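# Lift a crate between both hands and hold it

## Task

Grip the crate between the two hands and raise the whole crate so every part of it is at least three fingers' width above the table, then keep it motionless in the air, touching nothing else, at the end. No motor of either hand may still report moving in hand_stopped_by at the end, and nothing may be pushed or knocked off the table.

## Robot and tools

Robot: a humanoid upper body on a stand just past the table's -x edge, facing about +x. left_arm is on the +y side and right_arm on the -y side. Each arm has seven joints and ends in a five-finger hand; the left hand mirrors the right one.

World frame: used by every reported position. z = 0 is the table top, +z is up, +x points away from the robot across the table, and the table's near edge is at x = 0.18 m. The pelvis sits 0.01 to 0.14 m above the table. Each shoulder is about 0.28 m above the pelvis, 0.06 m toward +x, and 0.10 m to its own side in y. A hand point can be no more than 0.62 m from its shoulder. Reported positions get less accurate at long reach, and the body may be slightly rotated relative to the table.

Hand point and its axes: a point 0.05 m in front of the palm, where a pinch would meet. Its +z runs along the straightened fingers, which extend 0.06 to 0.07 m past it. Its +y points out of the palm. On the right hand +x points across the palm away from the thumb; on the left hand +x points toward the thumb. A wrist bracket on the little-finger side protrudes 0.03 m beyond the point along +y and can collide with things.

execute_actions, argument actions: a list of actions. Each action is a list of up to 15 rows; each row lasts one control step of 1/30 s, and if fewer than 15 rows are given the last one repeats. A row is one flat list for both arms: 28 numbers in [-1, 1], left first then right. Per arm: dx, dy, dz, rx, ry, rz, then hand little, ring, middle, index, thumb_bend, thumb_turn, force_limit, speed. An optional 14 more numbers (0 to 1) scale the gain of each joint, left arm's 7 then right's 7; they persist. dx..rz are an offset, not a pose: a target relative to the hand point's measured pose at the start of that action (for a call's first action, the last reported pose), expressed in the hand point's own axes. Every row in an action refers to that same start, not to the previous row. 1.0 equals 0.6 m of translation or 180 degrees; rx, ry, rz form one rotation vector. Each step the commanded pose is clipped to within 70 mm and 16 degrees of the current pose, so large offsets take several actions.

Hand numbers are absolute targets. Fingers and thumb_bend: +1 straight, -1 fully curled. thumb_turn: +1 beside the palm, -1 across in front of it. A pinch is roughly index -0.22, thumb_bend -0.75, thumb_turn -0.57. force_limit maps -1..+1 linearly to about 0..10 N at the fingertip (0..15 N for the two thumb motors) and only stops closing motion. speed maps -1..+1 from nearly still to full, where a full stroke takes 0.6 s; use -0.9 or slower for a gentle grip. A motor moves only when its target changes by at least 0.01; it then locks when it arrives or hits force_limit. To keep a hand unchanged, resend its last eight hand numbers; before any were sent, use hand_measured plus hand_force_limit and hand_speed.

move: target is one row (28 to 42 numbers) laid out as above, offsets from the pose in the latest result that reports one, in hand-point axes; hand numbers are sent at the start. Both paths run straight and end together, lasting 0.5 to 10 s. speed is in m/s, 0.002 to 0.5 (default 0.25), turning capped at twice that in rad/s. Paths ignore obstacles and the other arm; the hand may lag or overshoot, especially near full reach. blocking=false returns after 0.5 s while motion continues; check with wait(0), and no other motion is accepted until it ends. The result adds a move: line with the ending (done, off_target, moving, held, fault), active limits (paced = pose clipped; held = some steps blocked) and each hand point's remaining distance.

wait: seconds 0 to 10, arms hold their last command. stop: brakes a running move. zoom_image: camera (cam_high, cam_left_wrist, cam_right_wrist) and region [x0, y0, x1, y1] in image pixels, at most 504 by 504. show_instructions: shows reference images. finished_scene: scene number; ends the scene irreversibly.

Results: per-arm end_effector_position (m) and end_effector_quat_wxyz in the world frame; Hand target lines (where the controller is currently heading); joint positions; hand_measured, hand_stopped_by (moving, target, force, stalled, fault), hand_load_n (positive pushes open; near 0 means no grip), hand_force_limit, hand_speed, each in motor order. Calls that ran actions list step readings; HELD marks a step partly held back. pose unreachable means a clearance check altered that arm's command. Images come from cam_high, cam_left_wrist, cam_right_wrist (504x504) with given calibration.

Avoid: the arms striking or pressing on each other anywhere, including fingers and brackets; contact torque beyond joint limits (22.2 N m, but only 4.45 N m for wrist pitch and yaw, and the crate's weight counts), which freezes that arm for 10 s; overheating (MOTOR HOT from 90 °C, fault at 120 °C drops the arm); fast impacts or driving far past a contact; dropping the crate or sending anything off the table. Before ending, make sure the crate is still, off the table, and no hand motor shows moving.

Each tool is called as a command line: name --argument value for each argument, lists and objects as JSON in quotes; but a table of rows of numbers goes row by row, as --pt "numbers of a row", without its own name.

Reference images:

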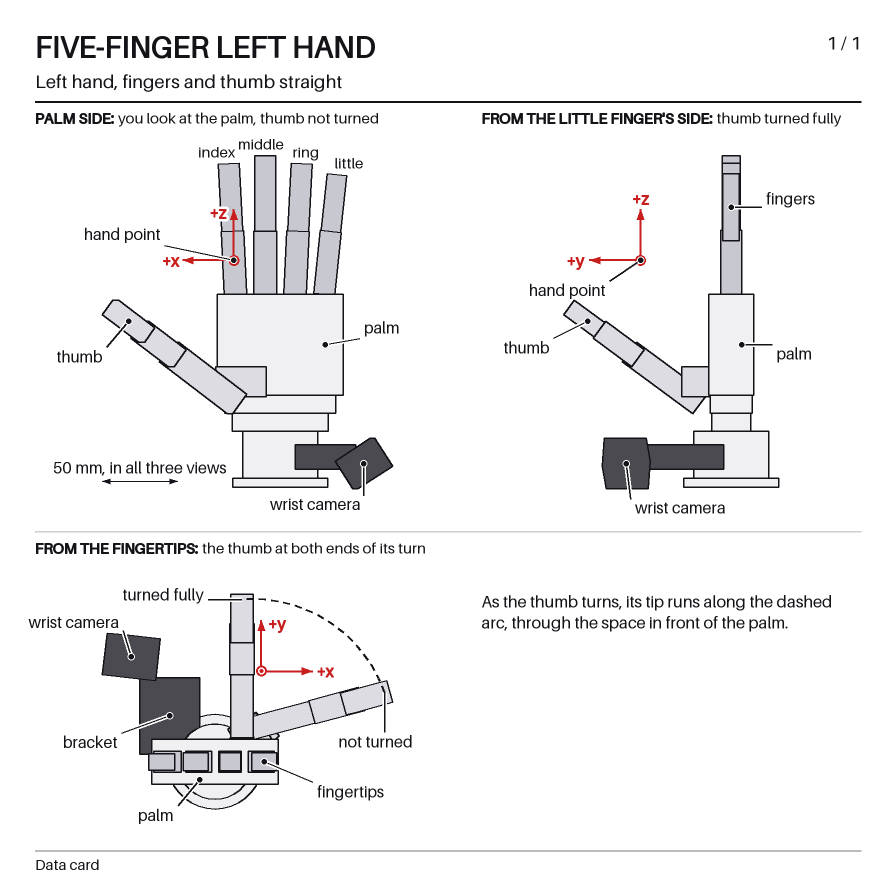

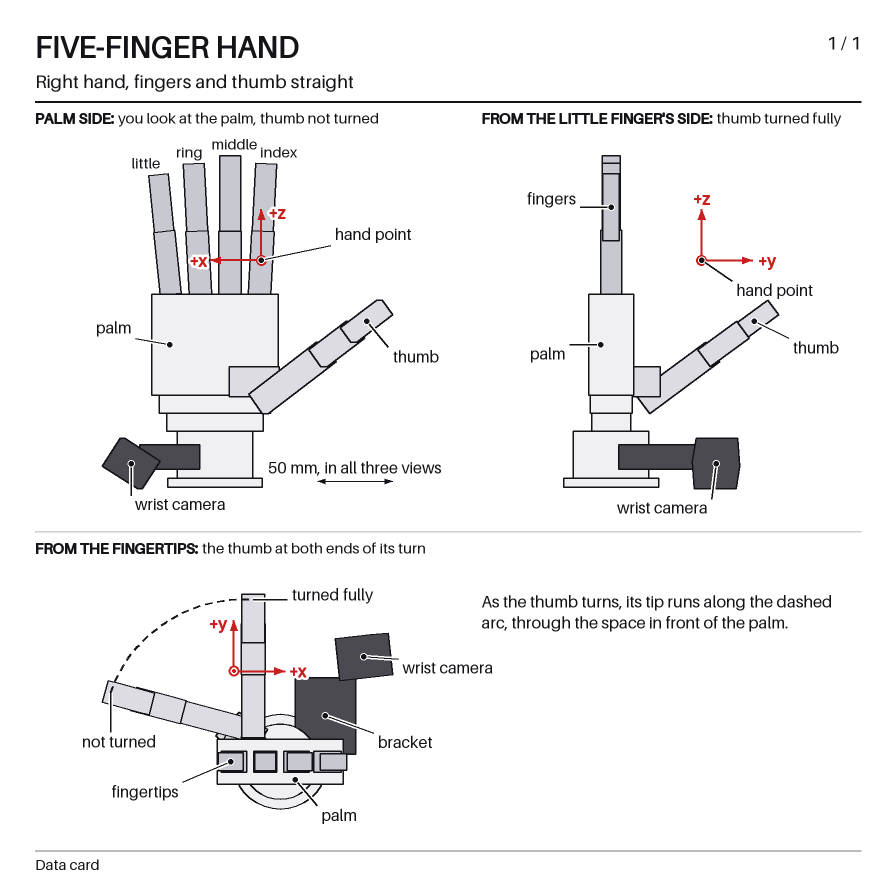

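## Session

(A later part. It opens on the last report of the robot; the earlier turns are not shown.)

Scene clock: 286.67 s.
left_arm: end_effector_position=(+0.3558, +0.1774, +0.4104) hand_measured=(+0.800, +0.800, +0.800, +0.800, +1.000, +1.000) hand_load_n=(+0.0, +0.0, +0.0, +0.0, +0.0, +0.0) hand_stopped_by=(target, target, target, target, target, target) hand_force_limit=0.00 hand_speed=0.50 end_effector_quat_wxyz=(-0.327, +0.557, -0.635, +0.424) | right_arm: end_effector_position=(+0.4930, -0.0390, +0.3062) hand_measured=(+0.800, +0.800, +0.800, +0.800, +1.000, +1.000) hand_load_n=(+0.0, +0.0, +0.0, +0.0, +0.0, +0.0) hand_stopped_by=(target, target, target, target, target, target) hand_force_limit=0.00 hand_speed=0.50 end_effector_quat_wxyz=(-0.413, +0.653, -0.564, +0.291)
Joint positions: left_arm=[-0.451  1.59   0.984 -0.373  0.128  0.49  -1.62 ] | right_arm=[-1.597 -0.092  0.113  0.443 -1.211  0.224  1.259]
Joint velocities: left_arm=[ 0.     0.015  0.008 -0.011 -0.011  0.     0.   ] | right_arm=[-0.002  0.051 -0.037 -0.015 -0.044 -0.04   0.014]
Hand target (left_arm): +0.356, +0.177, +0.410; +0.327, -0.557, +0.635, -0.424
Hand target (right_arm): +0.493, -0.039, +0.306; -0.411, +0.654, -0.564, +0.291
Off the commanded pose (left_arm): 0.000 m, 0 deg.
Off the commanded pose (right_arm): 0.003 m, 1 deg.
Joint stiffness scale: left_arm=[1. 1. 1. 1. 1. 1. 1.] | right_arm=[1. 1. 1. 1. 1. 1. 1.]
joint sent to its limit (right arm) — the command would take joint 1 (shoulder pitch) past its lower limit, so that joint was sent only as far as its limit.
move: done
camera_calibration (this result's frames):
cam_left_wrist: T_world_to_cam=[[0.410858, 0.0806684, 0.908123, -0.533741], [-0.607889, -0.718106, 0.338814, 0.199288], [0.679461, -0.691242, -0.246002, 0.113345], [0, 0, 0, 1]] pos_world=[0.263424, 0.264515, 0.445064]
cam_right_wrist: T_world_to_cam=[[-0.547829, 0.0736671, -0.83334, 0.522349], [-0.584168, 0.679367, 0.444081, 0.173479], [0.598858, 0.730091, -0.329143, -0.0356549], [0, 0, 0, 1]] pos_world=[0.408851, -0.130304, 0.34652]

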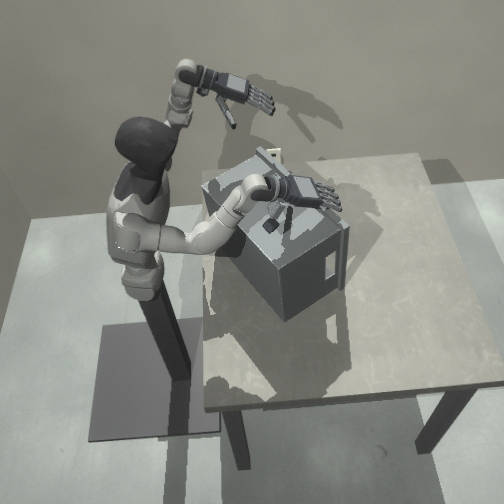

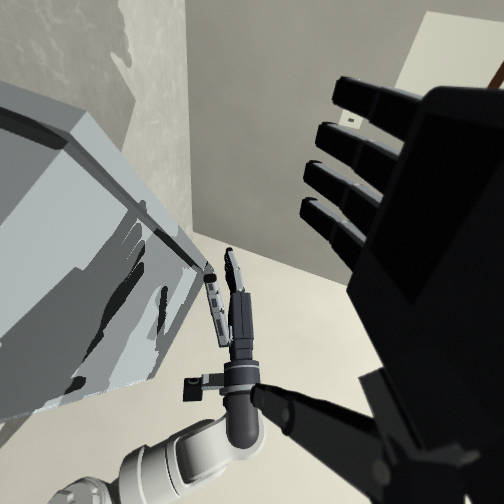

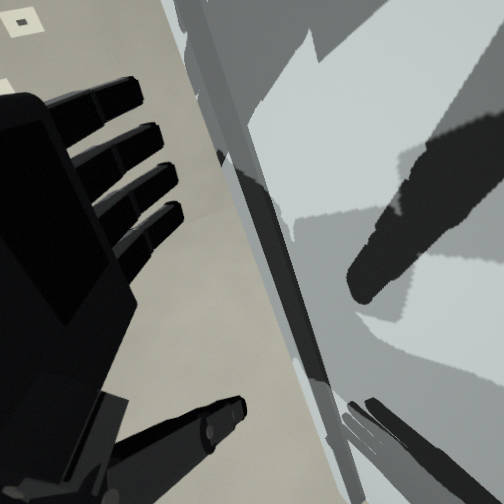

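move --target '[0,0,0,0,0,0,0.8,0.8,0.8,0.8,1,1,0,0.5, 0,0.047,0.086,0,0,0,0.8,0.8,0.8,0.8,1,1,0,0.5]' --speed 0.08

execute_actions --actions '[[[0,0,0,0,0,0,0.8,0.8,0.8,0.8,1,1,0,0.5, 0,0,0,0,0,0,-1,-1,-1,-1,1,1,0.2,-0.2]],[[0,0,0,0,0,0,0.8,0.8,0.8,0.8,1,1,0,0.5, 0,0,0,0,0,0,-1,-1,-1,-1,1,1,0.2,-0.2]],[[0,0,0,0,0,0,0.8,0.8,0.8,0.8,1,1,0,0.5, 0,0,0,0,0,0,-1,-1,-1,-1,1,1,0.2,-0.2]]]'

Scene clock: 292.13 s.
left_arm: end_effector_position=(+0.3558, +0.1774, +0.4104) hand_measured=(+0.800, +0.800, +0.800, +0.800, +1.000, +1.000) hand_load_n=(+0.0, +0.0, +0.0, +0.0, +0.0, +0.0) hand_stopped_by=(target, target, target, target, target, target) hand_force_limit=0.00 hand_speed=0.50 end_effector_quat_wxyz=(-0.327, +0.557, -0.635, +0.424) | right_arm: end_effector_position=(+0.5240, -0.0293, +0.2586) hand_measured=(+0.800, +0.800, +0.800, +0.800, +1.000, +1.000) hand_load_n=(+0.0, +0.0, +0.0, +0.0, +0.0, +0.0) hand_stopped_by=(target, target, target, target, target, target) hand_force_limit=0.00 hand_speed=0.50 end_effector_quat_wxyz=(-0.414, +0.652, -0.562, +0.296)
Joint positions: left_arm=[-0.451  1.59   0.984 -0.373  0.128  0.49  -1.62 ] | right_arm=[-1.597 -0.026  0.1    0.754 -1.224  0.141  0.954]
Joint velocities: left_arm=[0.012 0.003 0.008 0.002 0.006 0.    0.   ] | right_arm=[ 0.     0.028 -0.066  0.012 -0.061 -0.027  0.   ]
Hand target (left_arm): +0.356, +0.177, +0.410; +0.327, -0.557, +0.635, -0.424
Hand target (right_arm): +0.524, -0.029, +0.257; -0.411, +0.654, -0.562, +0.296
Off the commanded pose (left_arm): 0.000 m, 0 deg.
Off the commanded pose (right_arm): 0.003 m, 1 deg.
Joint stiffness scale: left_arm=[1. 1. 1. 1. 1. 1. 1.] | right_arm=[1. 1. 1. 1. 1. 1. 1.]
joint sent to its limit (right arm) — the command would take joint 1 (shoulder pitch) past its lower limit, so that joint was sent only as far as its limit.
move: done
camera_calibration (this result's frames):
cam_left_wrist: T_world_to_cam=[[0.410858, 0.0806687, 0.908123, -0.533741], [-0.607889, -0.718106, 0.338814, 0.199288], [0.679461, -0.691243, -0.246002, 0.113344], [0, 0, 0, 1]] pos_world=[0.263424, 0.264515, 0.445064]
cam_right_wrist: T_world_to_cam=[[-0.53959, 0.0709267, -0.838935, 0.496063], [-0.587368, 0.682183, 0.43546, 0.210094], [0.603193, 0.727734, -0.326439, -0.0799976], [0, 0, 0, 1]] pos_world=[0.439327, -0.12029, 0.298562]

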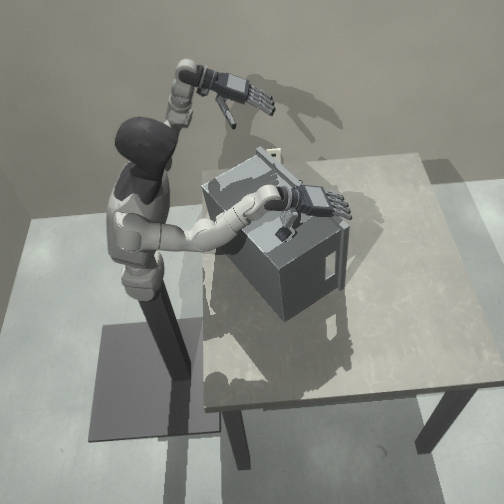

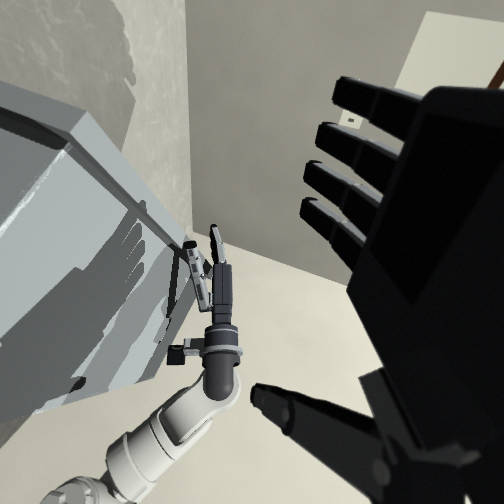

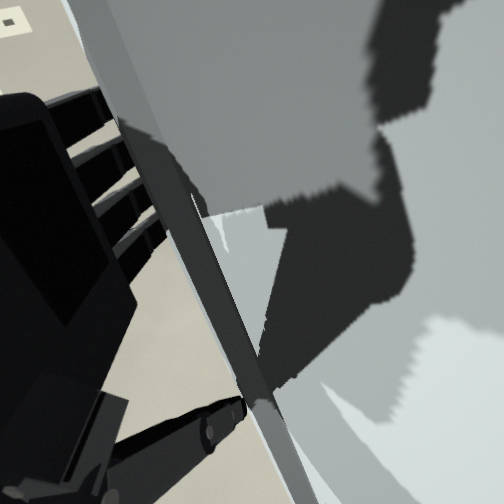

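Scene clock: 293.63 s.
left_arm: end_effector_position=(+0.3558, +0.1774, +0.4104) hand_measured=(+0.800, +0.800, +0.800, +0.800, +1.000, +1.000) hand_load_n=(+0.0, +0.0, +0.0, +0.0, +0.0, +0.0) hand_stopped_by=(target, target, target, target, target, target) hand_force_limit=0.00 hand_speed=0.50 end_effector_quat_wxyz=(-0.327, +0.557, -0.635, +0.424) | right_arm: end_effector_position=(+0.5242, -0.0323, +0.2499) hand_measured=(-0.996, -0.924, -0.838, -0.794, +1.000, +1.000) hand_load_n=(+7.5, +4.5, +0.0, +0.0, +0.0, +1.0) hand_stopped_by=(force, force, force, force, target, target) hand_force_limit=0.20 hand_speed=-0.20 end_effector_quat_wxyz=(-0.416, +0.641, -0.579, +0.283)
Joint positions: left_arm=[-0.451  1.59   0.984 -0.373  0.128  0.49  -1.62 ] | right_arm=[-1.575 -0.029  0.095  0.759 -1.203  0.162  0.939]
Joint velocities: left_arm=[ 0.009 -0.026 -0.002 -0.005  0.009  0.     0.   ] | right_arm=[ 0.017 -0.034  0.005  0.008  0.032  0.026  0.   ]
Hand target (left_arm): +0.356, +0.177, +0.410; +0.327, -0.557, +0.635, -0.424
Hand target (right_arm): +0.526, -0.029, +0.259; -0.420, +0.649, -0.560, +0.300
Off the commanded pose (left_arm): 0.000 m, 0 deg.
Off the commanded pose (right_arm): 0.010 m, 3 deg.
Joint stiffness scale: left_arm=[1. 1. 1. 1. 1. 1. 1.] | right_arm=[1. 1. 1. 1. 1. 1. 1.]
Step readings (end_effector_position; steps 1 to 15: 1st action; 16 to 30: 2nd action; 31 to 45: 3rd action):
0: left_arm (+0.3558, +0.1774, +0.4104) | right_arm (+0.5240, -0.0293, +0.2586)
1: left_arm (+0.3558, +0.1774, +0.4104) | right_arm (+0.5240, -0.0293, +0.2587)
2: left_arm (+0.3558, +0.1774, +0.4104) | right_arm (+0.5240, -0.0293, +0.2587)
4: left_arm (+0.3558, +0.1774, +0.4104) | right_arm (+0.5241, -0.0293, +0.2587)
8: left_arm (+0.3558, +0.1774, +0.4104) | right_arm (+0.5248, -0.0290, +0.2599)
15: left_arm (+0.3558, +0.1774, +0.4104) | right_arm (+0.5263, -0.0279, +0.2625)
16: left_arm (+0.3558, +0.1774, +0.4104) | right_arm (+0.5266, -0.0280, +0.2628)
17: left_arm (+0.3558, +0.1774, +0.4104) | right_arm (+0.5269, -0.0281, +0.2632)
19: left_arm (+0.3558, +0.1774, +0.4104) | right_arm (+0.5273, -0.0280, +0.2635)
23: left_arm (+0.3558, +0.1774, +0.4104) | right_arm (+0.5273, -0.0280, +0.2635)
30: left_arm (+0.3558, +0.1774, +0.4104) | right_arm (+0.5263, -0.0291, +0.2592)
31: left_arm (+0.3558, +0.1774, +0.4104) | right_arm (+0.5261, -0.0293, +0.2585)
32: left_arm (+0.3558, +0.1774, +0.4104) | right_arm (+0.5260, -0.0296, +0.2575)
34: left_arm (+0.3558, +0.1774, +0.4104) | right_arm (+0.5256, -0.0300, +0.2553)
38: left_arm (+0.3558, +0.1774, +0.4104) | right_arm (+0.5249, -0.0301, +0.2529)
45: end_effector_position above
camera_calibration (this result's frames):
cam_left_wrist: T_world_to_cam=[[0.410858, 0.0806685, 0.908123, -0.533741], [-0.607889, -0.718106, 0.338814, 0.199288], [0.679461, -0.691242, -0.246002, 0.113345], [0, 0, 0, 1]] pos_world=[0.263424, 0.264515, 0.445064]
cam_right_wrist: T_world_to_cam=[[-0.555313, 0.112956, -0.823935, 0.494891], [-0.561834, 0.679506, 0.471819, 0.193519], [0.613164, 0.724922, -0.313876, -0.0892956], [0, 0, 0, 1]] pos_world=[0.438298, -0.122666, 0.288424]

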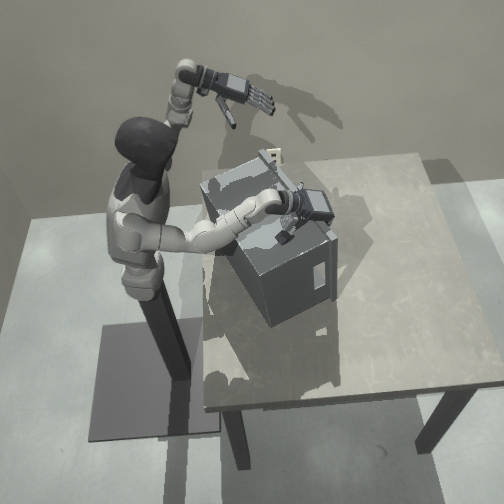

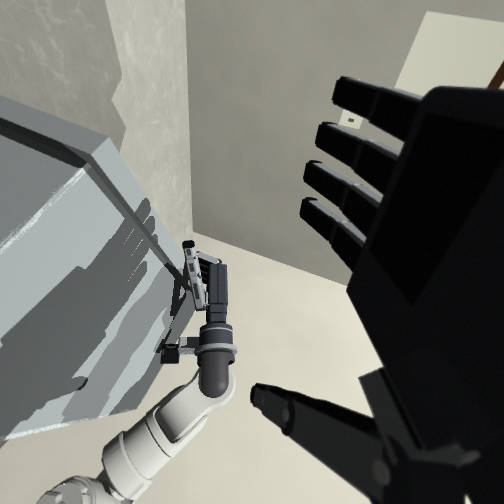

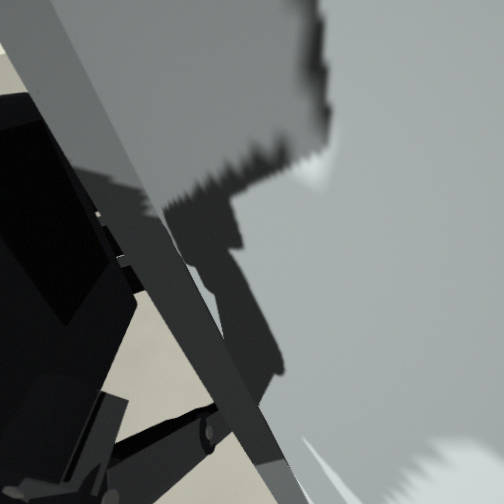

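move --target '[0.03,0.037,0.239,-0.017,-0.08,-0.038,0.8,0.8,0.8,0.8,-1,1,0,0.5, 0,0,0,0,0,0,-1,-1,-1,-1,1,1,0.2,-0.2]' --speed 0.15

Scene clock: 298.50 s.
left_arm: end_effector_position=(+0.4717, +0.1338, +0.3342) hand_measured=(+0.800, +0.800, +0.800, +0.800, -1.000, +1.000) hand_load_n=(+0.0, +0.0, +0.0, +0.0, +0.0, +0.0) hand_stopped_by=(target, target, target, target, target, target) hand_force_limit=0.00 hand_speed=0.50 end_effector_quat_wxyz=(-0.356, +0.651, -0.569, +0.355) | right_arm: end_effector_position=(+0.5243, -0.0337, +0.2489) hand_measured=(-0.996, -0.924, -0.838, -0.794, +1.000, +1.000) hand_load_n=(+4.5, +2.5, +0.0, +0.0, +0.0, +0.5) hand_stopped_by=(force, force, force, force, target, target) hand_force_limit=0.20 hand_speed=-0.20 end_effector_quat_wxyz=(-0.416, +0.638, -0.584, +0.281)
Joint positions: left_arm=[-1.457  1.426 -0.645 -0.314  0.403  1.036 -1.243] | right_arm=[-1.573 -0.031  0.093  0.761 -1.198  0.169  0.939]
Joint velocities: left_arm=[-0.023  0.014  0.003 -0.002  0.003  0.003  0.   ] | right_arm=[-0.008  0.015 -0.002  0.     0.     0.     0.   ]
Hand target (left_arm): +0.472, +0.134, +0.334; -0.357, +0.652, -0.567, +0.354
Hand target (right_arm): +0.524, -0.032, +0.250; -0.416, +0.641, -0.579, +0.283
Off the commanded pose (left_arm): 0.004 m, 1 deg.
Off the commanded pose (right_arm): 0.002 m, 1 deg.
Joint stiffness scale: left_arm=[1. 1. 1. 1. 1. 1. 1.] | right_arm=[1. 1. 1. 1. 1. 1. 1.]
move: off_target (left_arm)
camera_calibration (this result's frames):
cam_left_wrist: T_world_to_cam=[[0.444706, 0.190877, 0.875101, -0.528289], [-0.372897, -0.848872, 0.374653, 0.158867], [0.814362, -0.492933, -0.306321, -0.0842749], [0, 0, 0, 1]] pos_world=[0.362804, 0.194154, 0.376971]
cam_right_wrist: T_world_to_cam=[[-0.559068, 0.124085, -0.819784, 0.495632], [-0.553676, 0.680096, 0.480533, 0.188602], [0.617159, 0.722545, -0.311517, -0.0914027], [0, 0, 0, 1]] pos_world=[0.437927, -0.123726, 0.287208]

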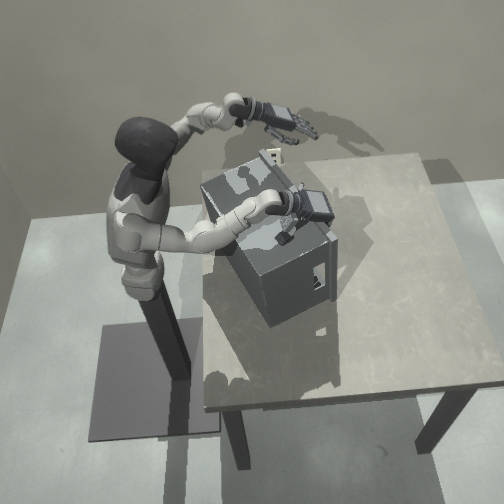

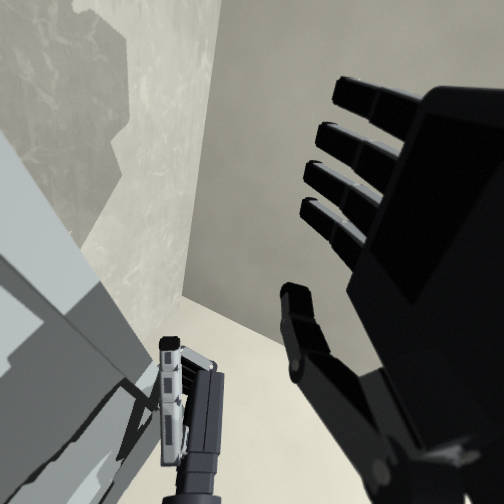

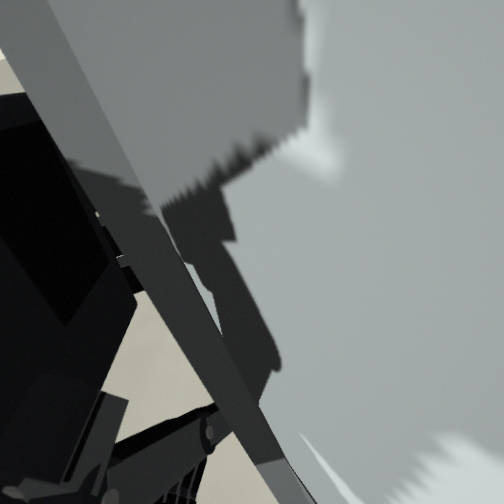

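zoom_image --camera "cam_left_wrist" --region '[0, 100, 300, 504]'

Region (0, 100, 300, 504) of cam_left_wrist's 504x504 image, scaled by 1.248, with more detail than that image has; it fills the left 374 columns of this view, and the rest is white.

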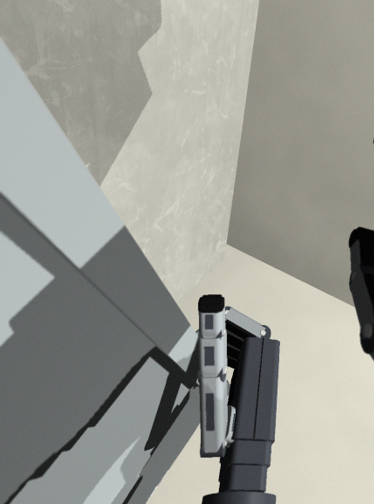

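move --target '[-0.011,0.135,-0.157,0,0,0,0.8,0.8,0.8,0.8,-1,1,0,0.5, 0,0,0,0,0,0,-1,-1,-1,-1,1,1,0.2,-0.2]' --speed 0.12

Scene clock: 307.60 s.
left_arm: end_effector_position=(+0.3505, +0.1268, +0.3045) hand_measured=(+0.800, +0.800, +0.800, +0.800, -1.000, +1.000) hand_load_n=(+0.0, +0.0, +0.0, +0.0, +0.0, +0.0) hand_stopped_by=(target, target, target, target, target, target) hand_force_limit=0.00 hand_speed=0.50 end_effector_quat_wxyz=(-0.326, +0.645, -0.583, +0.371) | right_arm: end_effector_position=(+0.5243, -0.0338, +0.2489) hand_measured=(-0.996, -0.924, -0.838, -0.794, +1.000, +1.000) hand_load_n=(+4.0, +2.5, +0.0, +0.0, +0.0, +0.5) hand_stopped_by=(force, force, force, force, target, target) hand_force_limit=0.20 hand_speed=-0.20 end_effector_quat_wxyz=(-0.416, +0.638, -0.585, +0.281)
Joint positions: left_arm=[-0.532  1.589  0.253 -1.075  0.642  1.441 -1.621] | right_arm=[-1.573 -0.031  0.093  0.761 -1.197  0.17   0.939]
Joint velocities: left_arm=[ 0.028  0.     0.023 -0.002 -0.021 -0.006  0.   ] | right_arm=[ 0.003 -0.002 -0.008 -0.002  0.006  0.     0.   ]
Hand target (left_arm): +0.349, +0.127, +0.304; -0.325, +0.645, -0.586, +0.369
Hand target (right_arm): +0.524, -0.034, +0.249; -0.416, +0.638, -0.584, +0.281
Off the commanded pose (left_arm): 0.006 m, 4 deg.
Off the commanded pose (right_arm): 0.000 m, 0 deg.
Joint stiffness scale: left_arm=[1. 1. 1. 1. 1. 1. 1.] | right_arm=[1. 1. 1. 1. 1. 1. 1.]
joint sent to its limit (left arm) — the command would take joint 2 (shoulder roll) past its upper limit, joint 4 (elbow) past its lower limit and joint 7 (wrist yaw) past its lower limit, so those joints were sent only as far as their limits.
move: off_target (left_arm)
camera_calibration (this result's frames):
cam_left_wrist: T_world_to_cam=[[0.47186, 0.202988, 0.857988, -0.452985], [-0.4136, -0.808454, 0.418733, 0.114568], [0.778642, -0.552447, -0.297522, 0.0192113], [0, 0, 0, 1]] pos_world=[0.246172, 0.195187, 0.346398]
cam_right_wrist: T_world_to_cam=[[-0.559199, 0.124924, -0.819567, 0.495694], [-0.553184, 0.680091, 0.481107, 0.188221], [0.617482, 0.722406, -0.3112, -0.0916411], [0, 0, 0, 1]] pos_world=[0.437899, -0.123729, 0.287182]

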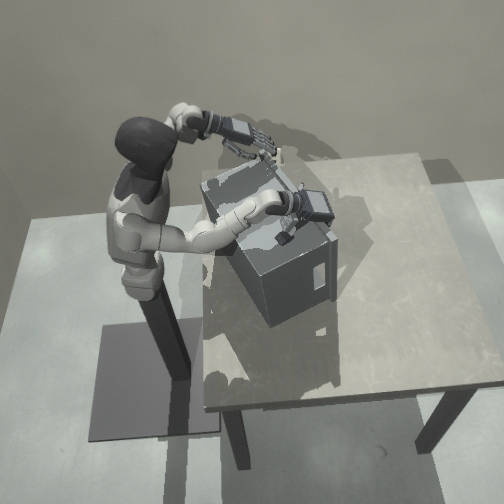

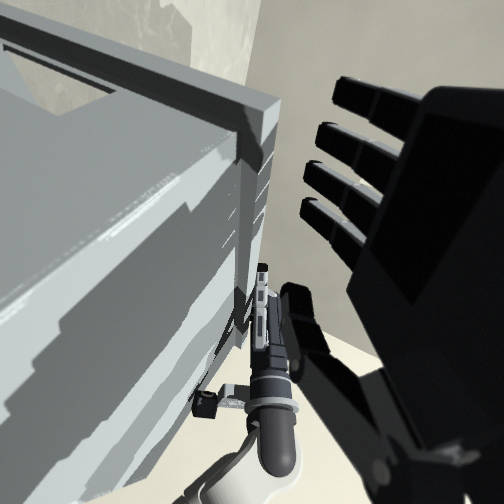

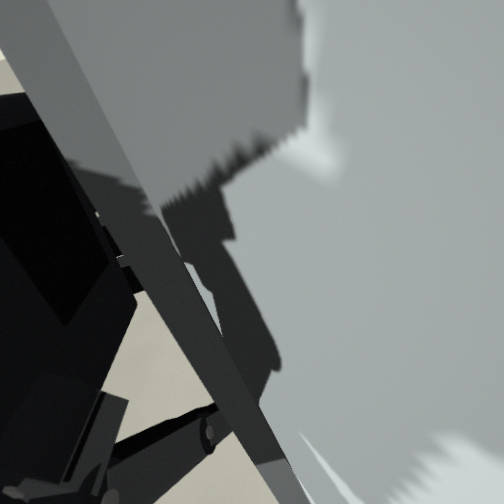

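move --target '[0.064,0.052,0.082,0,0,0,0.8,0.8,0.8,0.8,-1,1,0,0.5, 0,0,0,0,0,0,-1,-1,-1,-1,1,1,0.2,-0.2]' --speed 0.08

Scene clock: 313.37 s.
left_arm: end_effector_position=(+0.3831, +0.0852, +0.2644) hand_measured=(+0.800, +0.800, +0.800, +0.800, -1.000, +1.000) hand_load_n=(+0.0, +0.0, +0.0, +0.5, +0.0, +0.0) hand_stopped_by=(target, target, target, target, target, target) hand_force_limit=0.00 hand_speed=0.50 end_effector_quat_wxyz=(-0.315, +0.632, -0.593, +0.387) | right_arm: end_effector_position=(+0.5243, -0.0338, +0.2489) hand_measured=(-0.996, -0.924, -0.838, -0.794, +1.000, +1.000) hand_load_n=(+4.0, +2.5, +0.0, +0.0, +0.0, +0.5) hand_stopped_by=(force, force, force, force, target, target) hand_force_limit=0.20 hand_speed=-0.20 end_effector_quat_wxyz=(-0.416, +0.638, -0.585, +0.281)
Joint positions: left_arm=[-1.087  1.392 -0.712 -0.996  1.014  1.609 -1.542] | right_arm=[-1.573 -0.031  0.093  0.761 -1.197  0.17   0.939]
Joint velocities: left_arm=[-0.072 -0.084 -0.176  0.135  0.707  0.    -0.577] | right_arm=[-0.003  0.009 -0.003  0.012  0.     0.     0.   ]
Hand target (left_arm): +0.381, +0.084, +0.260; -0.309, +0.635, -0.597, +0.380
Hand target (right_arm): +0.524, -0.034, +0.249; -0.416, +0.638, -0.585, +0.281
Off the commanded pose (left_arm): 0.009 m, 3 deg.
Off the commanded pose (right_arm): 0.000 m, 0 deg.
Joint stiffness scale: left_arm=[1. 1. 1. 1. 1. 1. 1.] | right_arm=[1. 1. 1. 1. 1. 1. 1.]
joint sent to its limit (left arm) — the command would take joint 6 (wrist pitch) past its upper limit, so that joint was sent only as far as its limit.
move: off_target (left_arm)
camera_calibration (this result's frames):
cam_left_wrist: T_world_to_cam=[[0.473158, 0.194216, 0.859303, -0.425593], [-0.455301, -0.781127, 0.427249, 0.122638], [0.754203, -0.593398, -0.281169, -0.0324775], [0, 0, 0, 1]] pos_world=[0.281705, 0.159181, 0.304185]
cam_right_wrist: T_world_to_cam=[[-0.559274, 0.125113, -0.819487, 0.495717], [-0.55307, 0.680062, 0.481279, 0.188117], [0.617516, 0.722401, -0.311145, -0.0916671], [0, 0, 0, 1]] pos_world=[0.437889, -0.123731, 0.287175]

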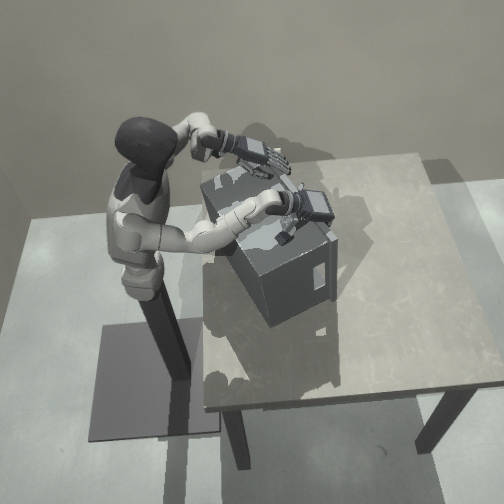

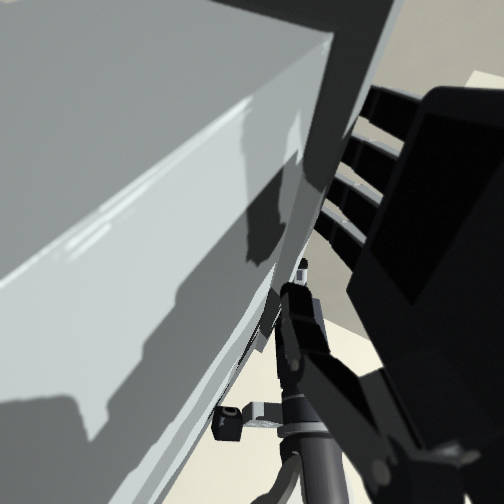

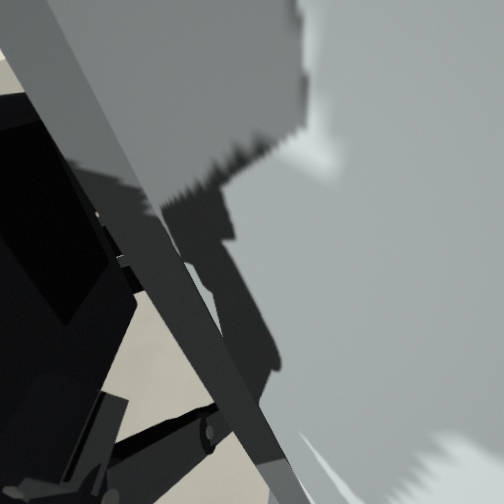

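execute_actions --actions '[[[0,0,0,0,0,0,0.8,0.8,0.8,0.8,-1,1,0,0.5, 0,0,0,0,0,0,-1,-1,-1,-1,1,1,0.2,-0.2]],[[0,0,0,0,0,0,-1,-1,-1,-1,-1,1,0.2,-0.2, 0,0,0,0,0,0,-1,-1,-1,-1,1,1,0.2,-0.2]],[[0,0,0,0,0,0,-1,-1,-1,-1,-1,1,0.2,-0.2, 0,0,0,0,0,0,-1,-1,-1,-1,1,1,0.2,-0.2]],[[0,0,0,0,0,0,-1,-1,-1,-1,-1,1,0.2,-0.2, 0,0,0,0,0,0,-1,-1,-1,-1,1,1,0.2,-0.2]]]'

Scene clock: 316.17 s.
left_arm: end_effector_position=(+0.3973, +0.0947, +0.2812) hand_measured=(-1.000, -1.000, -1.000, -1.000, -1.000, +1.000) hand_load_n=(+0.0, +0.0, +0.0, +0.0, +0.0, +0.0) hand_stopped_by=(moving, moving, moving, moving, target, target) hand_force_limit=0.20 hand_speed=-0.20 end_effector_quat_wxyz=(-0.350, +0.627, -0.566, +0.405) | right_arm: end_effector_position=(+0.5219, -0.0299, +0.2478) hand_measured=(-0.996, -0.926, -0.838, -0.794, +1.000, +1.000) hand_load_n=(+4.0, +1.0, +0.0, +0.0, +0.0, +0.0) hand_stopped_by=(force, force, force, force, target, target) hand_force_limit=0.20 hand_speed=-0.20 end_effector_quat_wxyz=(-0.414, +0.642, -0.584, +0.275)
Joint positions: left_arm=[-1.086  1.408 -0.69  -0.967  1.07   1.603 -1.532] | right_arm=[-1.575 -0.024  0.093  0.762 -1.196  0.169  0.949]
Joint velocities: left_arm=[-0.009 -0.015 -0.002  0.    -0.003  0.    -0.001] | right_arm=[ 0.008 -0.002 -0.009  0.003 -0.008  0.     0.   ]
Hand target (left_arm): +0.396, +0.094, +0.280; -0.346, +0.628, -0.568, +0.404
Hand target (right_arm): +0.523, -0.030, +0.250; -0.416, +0.641, -0.583, +0.277
Off the commanded pose (left_arm): 0.002 m, 0 deg.
Off the commanded pose (right_arm): 0.003 m, 0 deg.
Joint stiffness scale: left_arm=[1. 1. 1. 1. 1. 1. 1.] | right_arm=[1. 1. 1. 1. 1. 1. 1.]
Step readings (end_effector_position; steps 1 to 15: 1st action; 16 to 30: 2nd action; 31 to 45: 3rd action; 46 to 60: 4th action):
0: left_arm (+0.3831, +0.0851, +0.2645) | right_arm (+0.5243, -0.0338, +0.2489)
1: left_arm (+0.3831, +0.0851, +0.2645) | right_arm (+0.5243, -0.0338, +0.2489)
2: left_arm (+0.3833, +0.0852, +0.2649) | right_arm (+0.5243, -0.0338, +0.2489)
4: left_arm (+0.3835, +0.0855, +0.2653) | right_arm (+0.5243, -0.0338, +0.2489)
8: left_arm (+0.3835, +0.0856, +0.2654) | right_arm (+0.5243, -0.0338, +0.2489)
15: left_arm (+0.3835, +0.0855, +0.2654) | right_arm (+0.5243, -0.0338, +0.2489)
16: left_arm (+0.3835, +0.0855, +0.2654) | right_arm (+0.5243, -0.0338, +0.2489)
17: left_arm (+0.3835, +0.0855, +0.2654) | right_arm (+0.5243, -0.0338, +0.2489)
19: left_arm (+0.3852, +0.0859, +0.2674) | right_arm (+0.5242, -0.0337, +0.2489)
23: left_arm (+0.3903, +0.0879, +0.2737) | right_arm (+0.5240, -0.0338, +0.2490)
30: left_arm (+0.3937, +0.0908, +0.2786) | right_arm (+0.5228, -0.0315, +0.2486)
31: left_arm (+0.3938, +0.0910, +0.2788) | right_arm (+0.5227, -0.0315, +0.2485)
32: left_arm (+0.3943, +0.0913, +0.2791) | right_arm (+0.5224, -0.0313, +0.2483)
34: left_arm (+0.3955, +0.0923, +0.2796) | right_arm (+0.5221, -0.0305, +0.2484)
38: left_arm (+0.3961, +0.0933, +0.2799) | right_arm (+0.5223, -0.0301, +0.2495)
45: left_arm (+0.3962, +0.0936, +0.2800) | right_arm (+0.5226, -0.0300, +0.2504)
46: left_arm (+0.3963, +0.0937, +0.2801) | right_arm (+0.5226, -0.0300, +0.2505)
47: left_arm (+0.3968, +0.0942, +0.2803) | right_arm (+0.5226, -0.0299, +0.2506)
49: left_arm (+0.3979, +0.0953, +0.2809) | right_arm (+0.5226, -0.0299, +0.2506)
53: left_arm (+0.3982, +0.0956, +0.2817) | right_arm (+0.5224, -0.0298, +0.2501)
60: end_effector_position above
camera_calibration (this result's frames):
cam_left_wrist: T_world_to_cam=[[0.388612, 0.21004, 0.897142, -0.427149], [-0.455161, -0.802816, 0.385117, 0.143223], [0.80113, -0.558005, -0.216381, -0.073071], [0, 0, 0, 1]] pos_world=[0.289724, 0.163926, 0.312244]
cam_right_wrist: T_world_to_cam=[[-0.568826, 0.119905, -0.81367, 0.496376], [-0.55472, 0.674485, 0.487192, 0.183918], [0.607225, 0.728487, -0.317151, -0.0862954], [0, 0, 0, 1]] pos_world=[0.436775, -0.120703, 0.286914]

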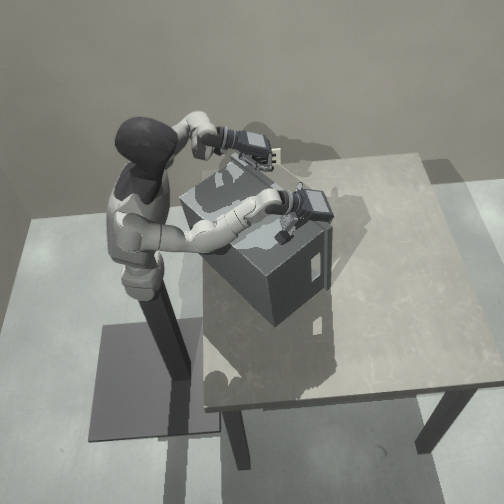

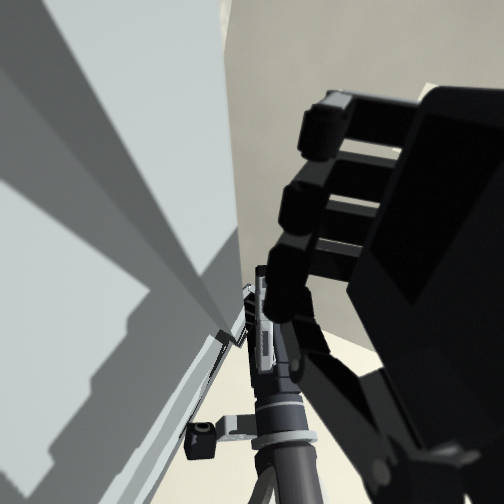

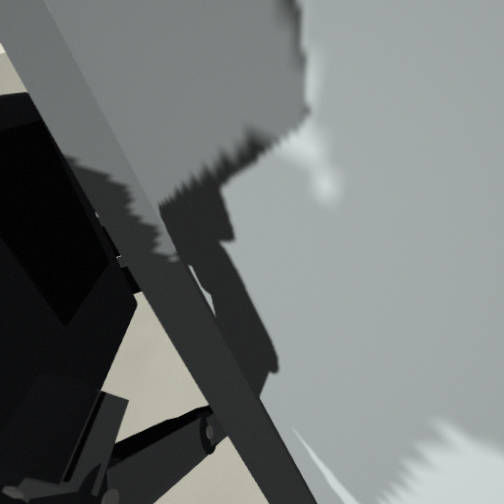

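move --target '[0,-0.13,-0.06,0,0,0,-1,-1,-1,-1,-1,1,0.2,-0.2, 0,0,0,0,0,0,-1,-1,-1,-1,1,1,0.2,-0.2]' --speed 0.12

Scene clock: 320.90 s.
left_arm: end_effector_position=(+0.3964, +0.1058, +0.3657) hand_measured=(-1.000, -1.000, -1.000, -1.000, -1.000, +1.000) hand_load_n=(+0.0, +0.0, +0.0, +0.0, +0.0, +0.0) hand_stopped_by=(target, target, target, target, target, target) hand_force_limit=0.20 hand_speed=-0.20 end_effector_quat_wxyz=(-0.358, +0.622, -0.567, +0.404) | right_arm: end_effector_position=(+0.5219, -0.0299, +0.2478) hand_measured=(-0.996, -0.926, -0.838, -0.794, +1.000, +1.000) hand_load_n=(+4.0, +1.0, +0.0, +0.0, +0.0, +0.0) hand_stopped_by=(force, force, force, force, target, target) hand_force_limit=0.20 hand_speed=-0.20 end_effector_quat_wxyz=(-0.414, +0.642, -0.584, +0.275)
Joint positions: left_arm=[-1.511  1.563 -0.562 -0.778  0.628  1.358 -1.621] | right_arm=[-1.575 -0.024  0.093  0.763 -1.196  0.169  0.949]
Joint velocities: left_arm=[-0.005  0.003 -0.028  0.     0.008  0.005  0.   ] | right_arm=[-0.012  0.    -0.003  0.    -0.006  0.     0.   ]
Hand target (left_arm): +0.396, +0.106, +0.365; -0.356, +0.625, -0.567, +0.402
Hand target (right_arm): +0.522, -0.030, +0.248; -0.414, +0.642, -0.584, +0.275
Off the commanded pose (left_arm): 0.002 m, 1 deg.
Off the commanded pose (right_arm): 0.000 m, 0 deg.
Joint stiffness scale: left_arm=[1. 1. 1. 1. 1. 1. 1.] | right_arm=[1. 1. 1. 1. 1. 1. 1.]
joint sent to its limit (left arm) — the command would take joint 7 (wrist yaw) past its lower limit, so that joint was sent only as far as its limit.
move: done
camera_calibration (this result's frames):
cam_left_wrist: T_world_to_cam=[[0.378365, 0.194087, 0.90508, -0.502063], [-0.459079, -0.809703, 0.36555, 0.128591], [0.803795, -0.553815, -0.217262, -0.0490682], [0, 0, 0, 1]] pos_world=[0.288437, 0.174389, 0.39674]
cam_right_wrist: T_world_to_cam=[[-0.568869, 0.119793, -0.813657, 0.496364], [-0.554719, 0.674522, 0.487141, 0.183937], [0.607186, 0.728471, -0.317264, -0.086255], [0, 0, 0, 1]] pos_world=[0.436773, -0.120696, 0.286901]

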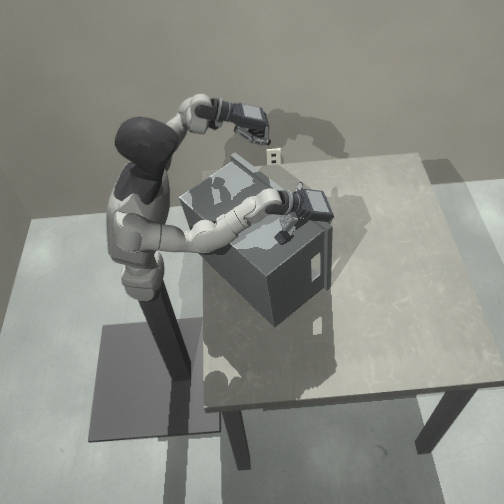

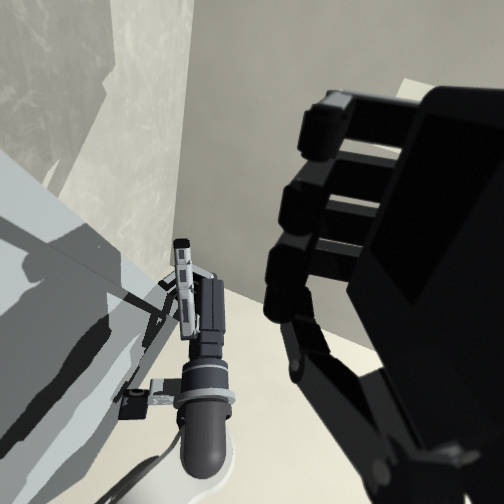

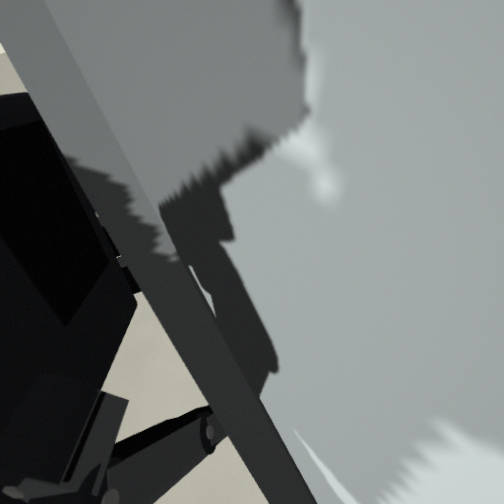

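move --target '[-0.06,-0.161,0.265,0,0,0,0.8,0.8,0.8,0.8,-1,1,0.2,0.5, 0.085,-0.0625,0.083,0,0,0,-1,-1,-1,-1,1,1,0.2,-0.2]' --speed 0.12

Scene clock: 337.23 s.
left_arm: end_effector_position=(+0.5817, +0.1481, +0.4079) hand_measured=(+0.800, +0.800, +0.800, +0.800, -1.000, +1.000) hand_load_n=(+0.0, +0.0, +0.0, +0.0, +0.0, +0.0) hand_stopped_by=(target, target, target, target, target, target) hand_force_limit=0.20 hand_speed=0.50 end_effector_quat_wxyz=(-0.405, +0.585, -0.519, +0.474) | right_arm: end_effector_position=(+0.5421, -0.0552, +0.2461) hand_measured=(-0.980, -0.924, -0.838, -0.794, +1.000, +1.000) hand_load_n=(+13.0, +2.5, +0.0, +0.0, +0.0, +1.0) hand_stopped_by=(force, force, force, force, target, target) hand_force_limit=0.20 hand_speed=-0.20 end_effector_quat_wxyz=(-0.410, +0.635, -0.568, +0.324)
Joint positions: left_arm=[-1.592  0.925 -0.074  0.577  0.909  0.204 -1.025] | right_arm=[-1.598  0.003 -0.114  0.871 -1.436  0.027  0.836]
Joint velocities: left_arm=[0.008 0.002 0.    0.008 0.003 0.    0.   ] | right_arm=[-0.008  0.     0.005 -0.003 -0.005  0.     0.   ]
Hand target (left_arm): +0.582, +0.148, +0.408; -0.405, +0.585, -0.519, +0.474
Hand target (right_arm): +0.546, -0.058, +0.245; -0.415, +0.630, -0.568, +0.327
Off the commanded pose (left_arm): 0.025 m, 12 deg.
Off the commanded pose (right_arm): 0.052 m, 6 deg.
Joint stiffness scale: left_arm=[1. 1. 1. 1. 1. 1. 1.] | right_arm=[1. 1. 1. 1. 1. 1. 1.]
TORQUE FAULT: the external load on joint 1 (shoulder pitch) of the right arm reached its load limit, and that arm stopped for 10 seconds. That time counts as 19 of the actions that you can send in this scene. A torque fault stops only its own arm. That arm's remaining commands of this call were not run. That arm holds where it stopped, with its grip as last carried out, and accepts commands again: back off and push less far. That arm stops again, at the same cost, whenever a joint's load reaches its limit.
move: fault (right_arm), off_target (left_arm)
camera_calibration (this result's frames):
cam_left_wrist: T_world_to_cam=[[0.185134, 0.228353, 0.955814, -0.531984], [-0.52308, -0.800496, 0.292563, 0.298137], [0.831933, -0.554131, -0.0287522, -0.258572], [0, 0, 0, 1]] pos_world=[0.469553, 0.216855, 0.413819]
cam_right_wrist: T_world_to_cam=[[-0.503595, 0.0821012, -0.86003, 0.483457], [-0.566514, 0.720195, 0.400477, 0.243292], [0.652269, 0.688897, -0.316175, -0.107464], [0, 0, 0, 1]] pos_world=[0.45139, -0.140878, 0.284377]

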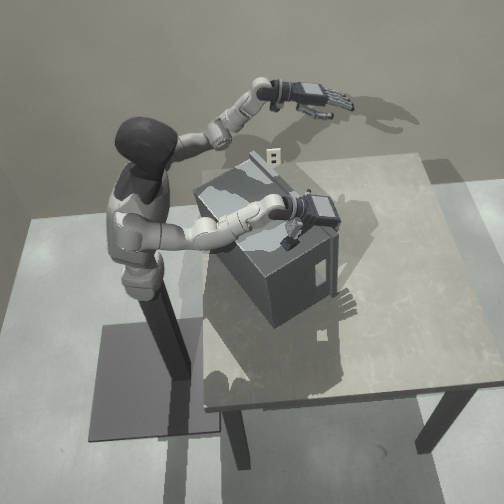

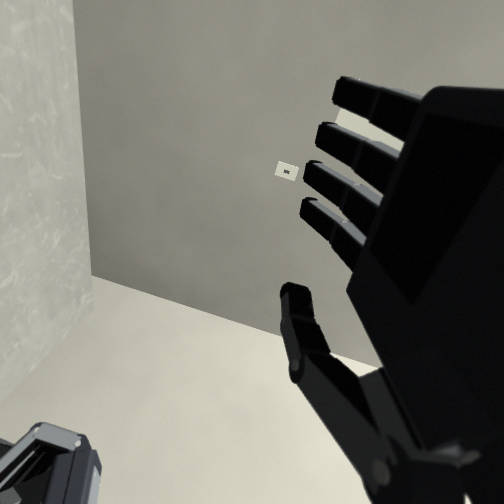

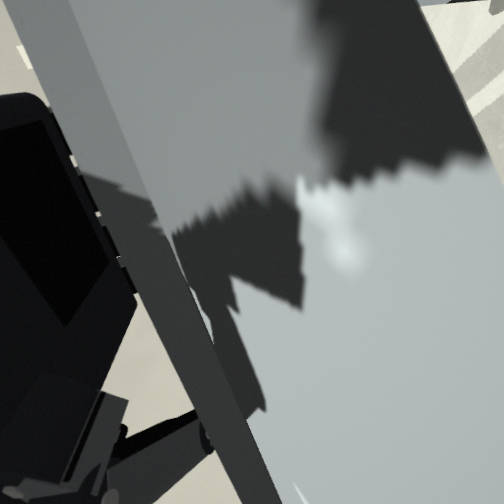

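move --target '[-0.185,0.17,-0.492,-0.173,0.246,-0.394,0.8,0.8,0.8,0.8,1,1,0.2,0.5, 0,0,0,0,0,0,-1,-1,-1,-1,1,1,0.2,-0.2]' --speed 0.2

Scene clock: 346.30 s.
left_arm: end_effector_position=(+0.2638, +0.2418, +0.3576) hand_measured=(+0.800, +0.800, +0.800, +0.800, +1.000, +1.000) hand_load_n=(+0.0, +0.0, +0.0, +0.0, +0.0, +0.0) hand_stopped_by=(target, target, target, target, target, target) hand_force_limit=0.20 hand_speed=0.50 end_effector_quat_wxyz=(+0.310, +0.635, -0.290, +0.646) | right_arm: end_effector_position=(+0.5412, -0.0555, +0.2466) hand_measured=(-0.980, -0.926, -0.838, -0.794, +1.000, +1.000) hand_load_n=(+11.5, +1.0, +0.0, +0.0, +0.0, +0.5) hand_stopped_by=(force, force, force, force, target, target) hand_force_limit=0.20 hand_speed=-0.20 end_effector_quat_wxyz=(-0.409, +0.636, -0.570, +0.322)
Joint positions: left_arm=[ 0.329  0.957  1.164  0.298 -0.995  0.284 -1.621] | right_arm=[-1.597  0.003 -0.114  0.864 -1.435  0.029  0.847]
Joint velocities: left_arm=[ 0.014  0.026 -0.014  0.005 -0.008 -0.003  0.   ] | right_arm=[-0.002  0.    -0.002 -0.008 -0.009  0.     0.   ]
Hand target (left_arm): +0.263, +0.242, +0.358; +0.312, +0.634, -0.290, +0.646
Hand target (right_arm): +0.542, -0.055, +0.246; -0.410, +0.635, -0.568, +0.324
Off the commanded pose (left_arm): 0.011 m, 2 deg.
Off the commanded pose (right_arm): 0.001 m, 0 deg.
Joint stiffness scale: left_arm=[1. 1. 1. 1. 1. 1. 1.] | right_arm=[1. 1. 1. 1. 1. 1. 1.]
joint sent to its limit (left arm) — the command would take joint 7 (wrist yaw) past its lower limit, so that joint was sent only as far as its limit.
move: off_target (left_arm)
camera_calibration (this result's frames):
cam_left_wrist: T_world_to_cam=[[0.741492, 0.660874, -0.115911, -0.314572], [-0.31463, 0.495058, 0.809892, -0.331687], [0.592619, -0.56406, 0.575012, -0.0940024], [0, 0, 0, 1]] pos_world=[0.184601, 0.319074, 0.286221]
cam_right_wrist: T_world_to_cam=[[-0.507497, 0.0830694, -0.85764, 0.485052], [-0.56402, 0.720447, 0.403533, 0.240626], [0.651405, 0.688517, -0.318772, -0.105427], [0, 0, 0, 1]] pos_world=[0.450556, -0.141062, 0.285292]

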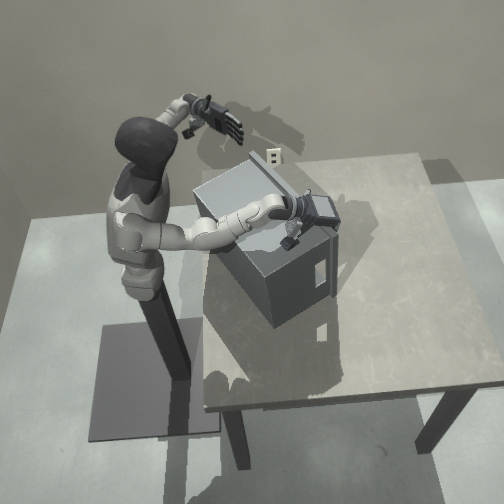

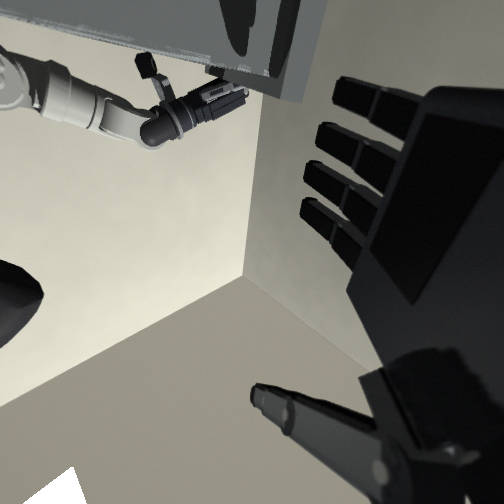

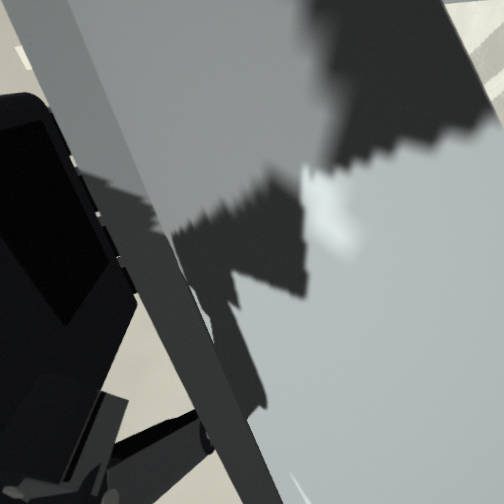

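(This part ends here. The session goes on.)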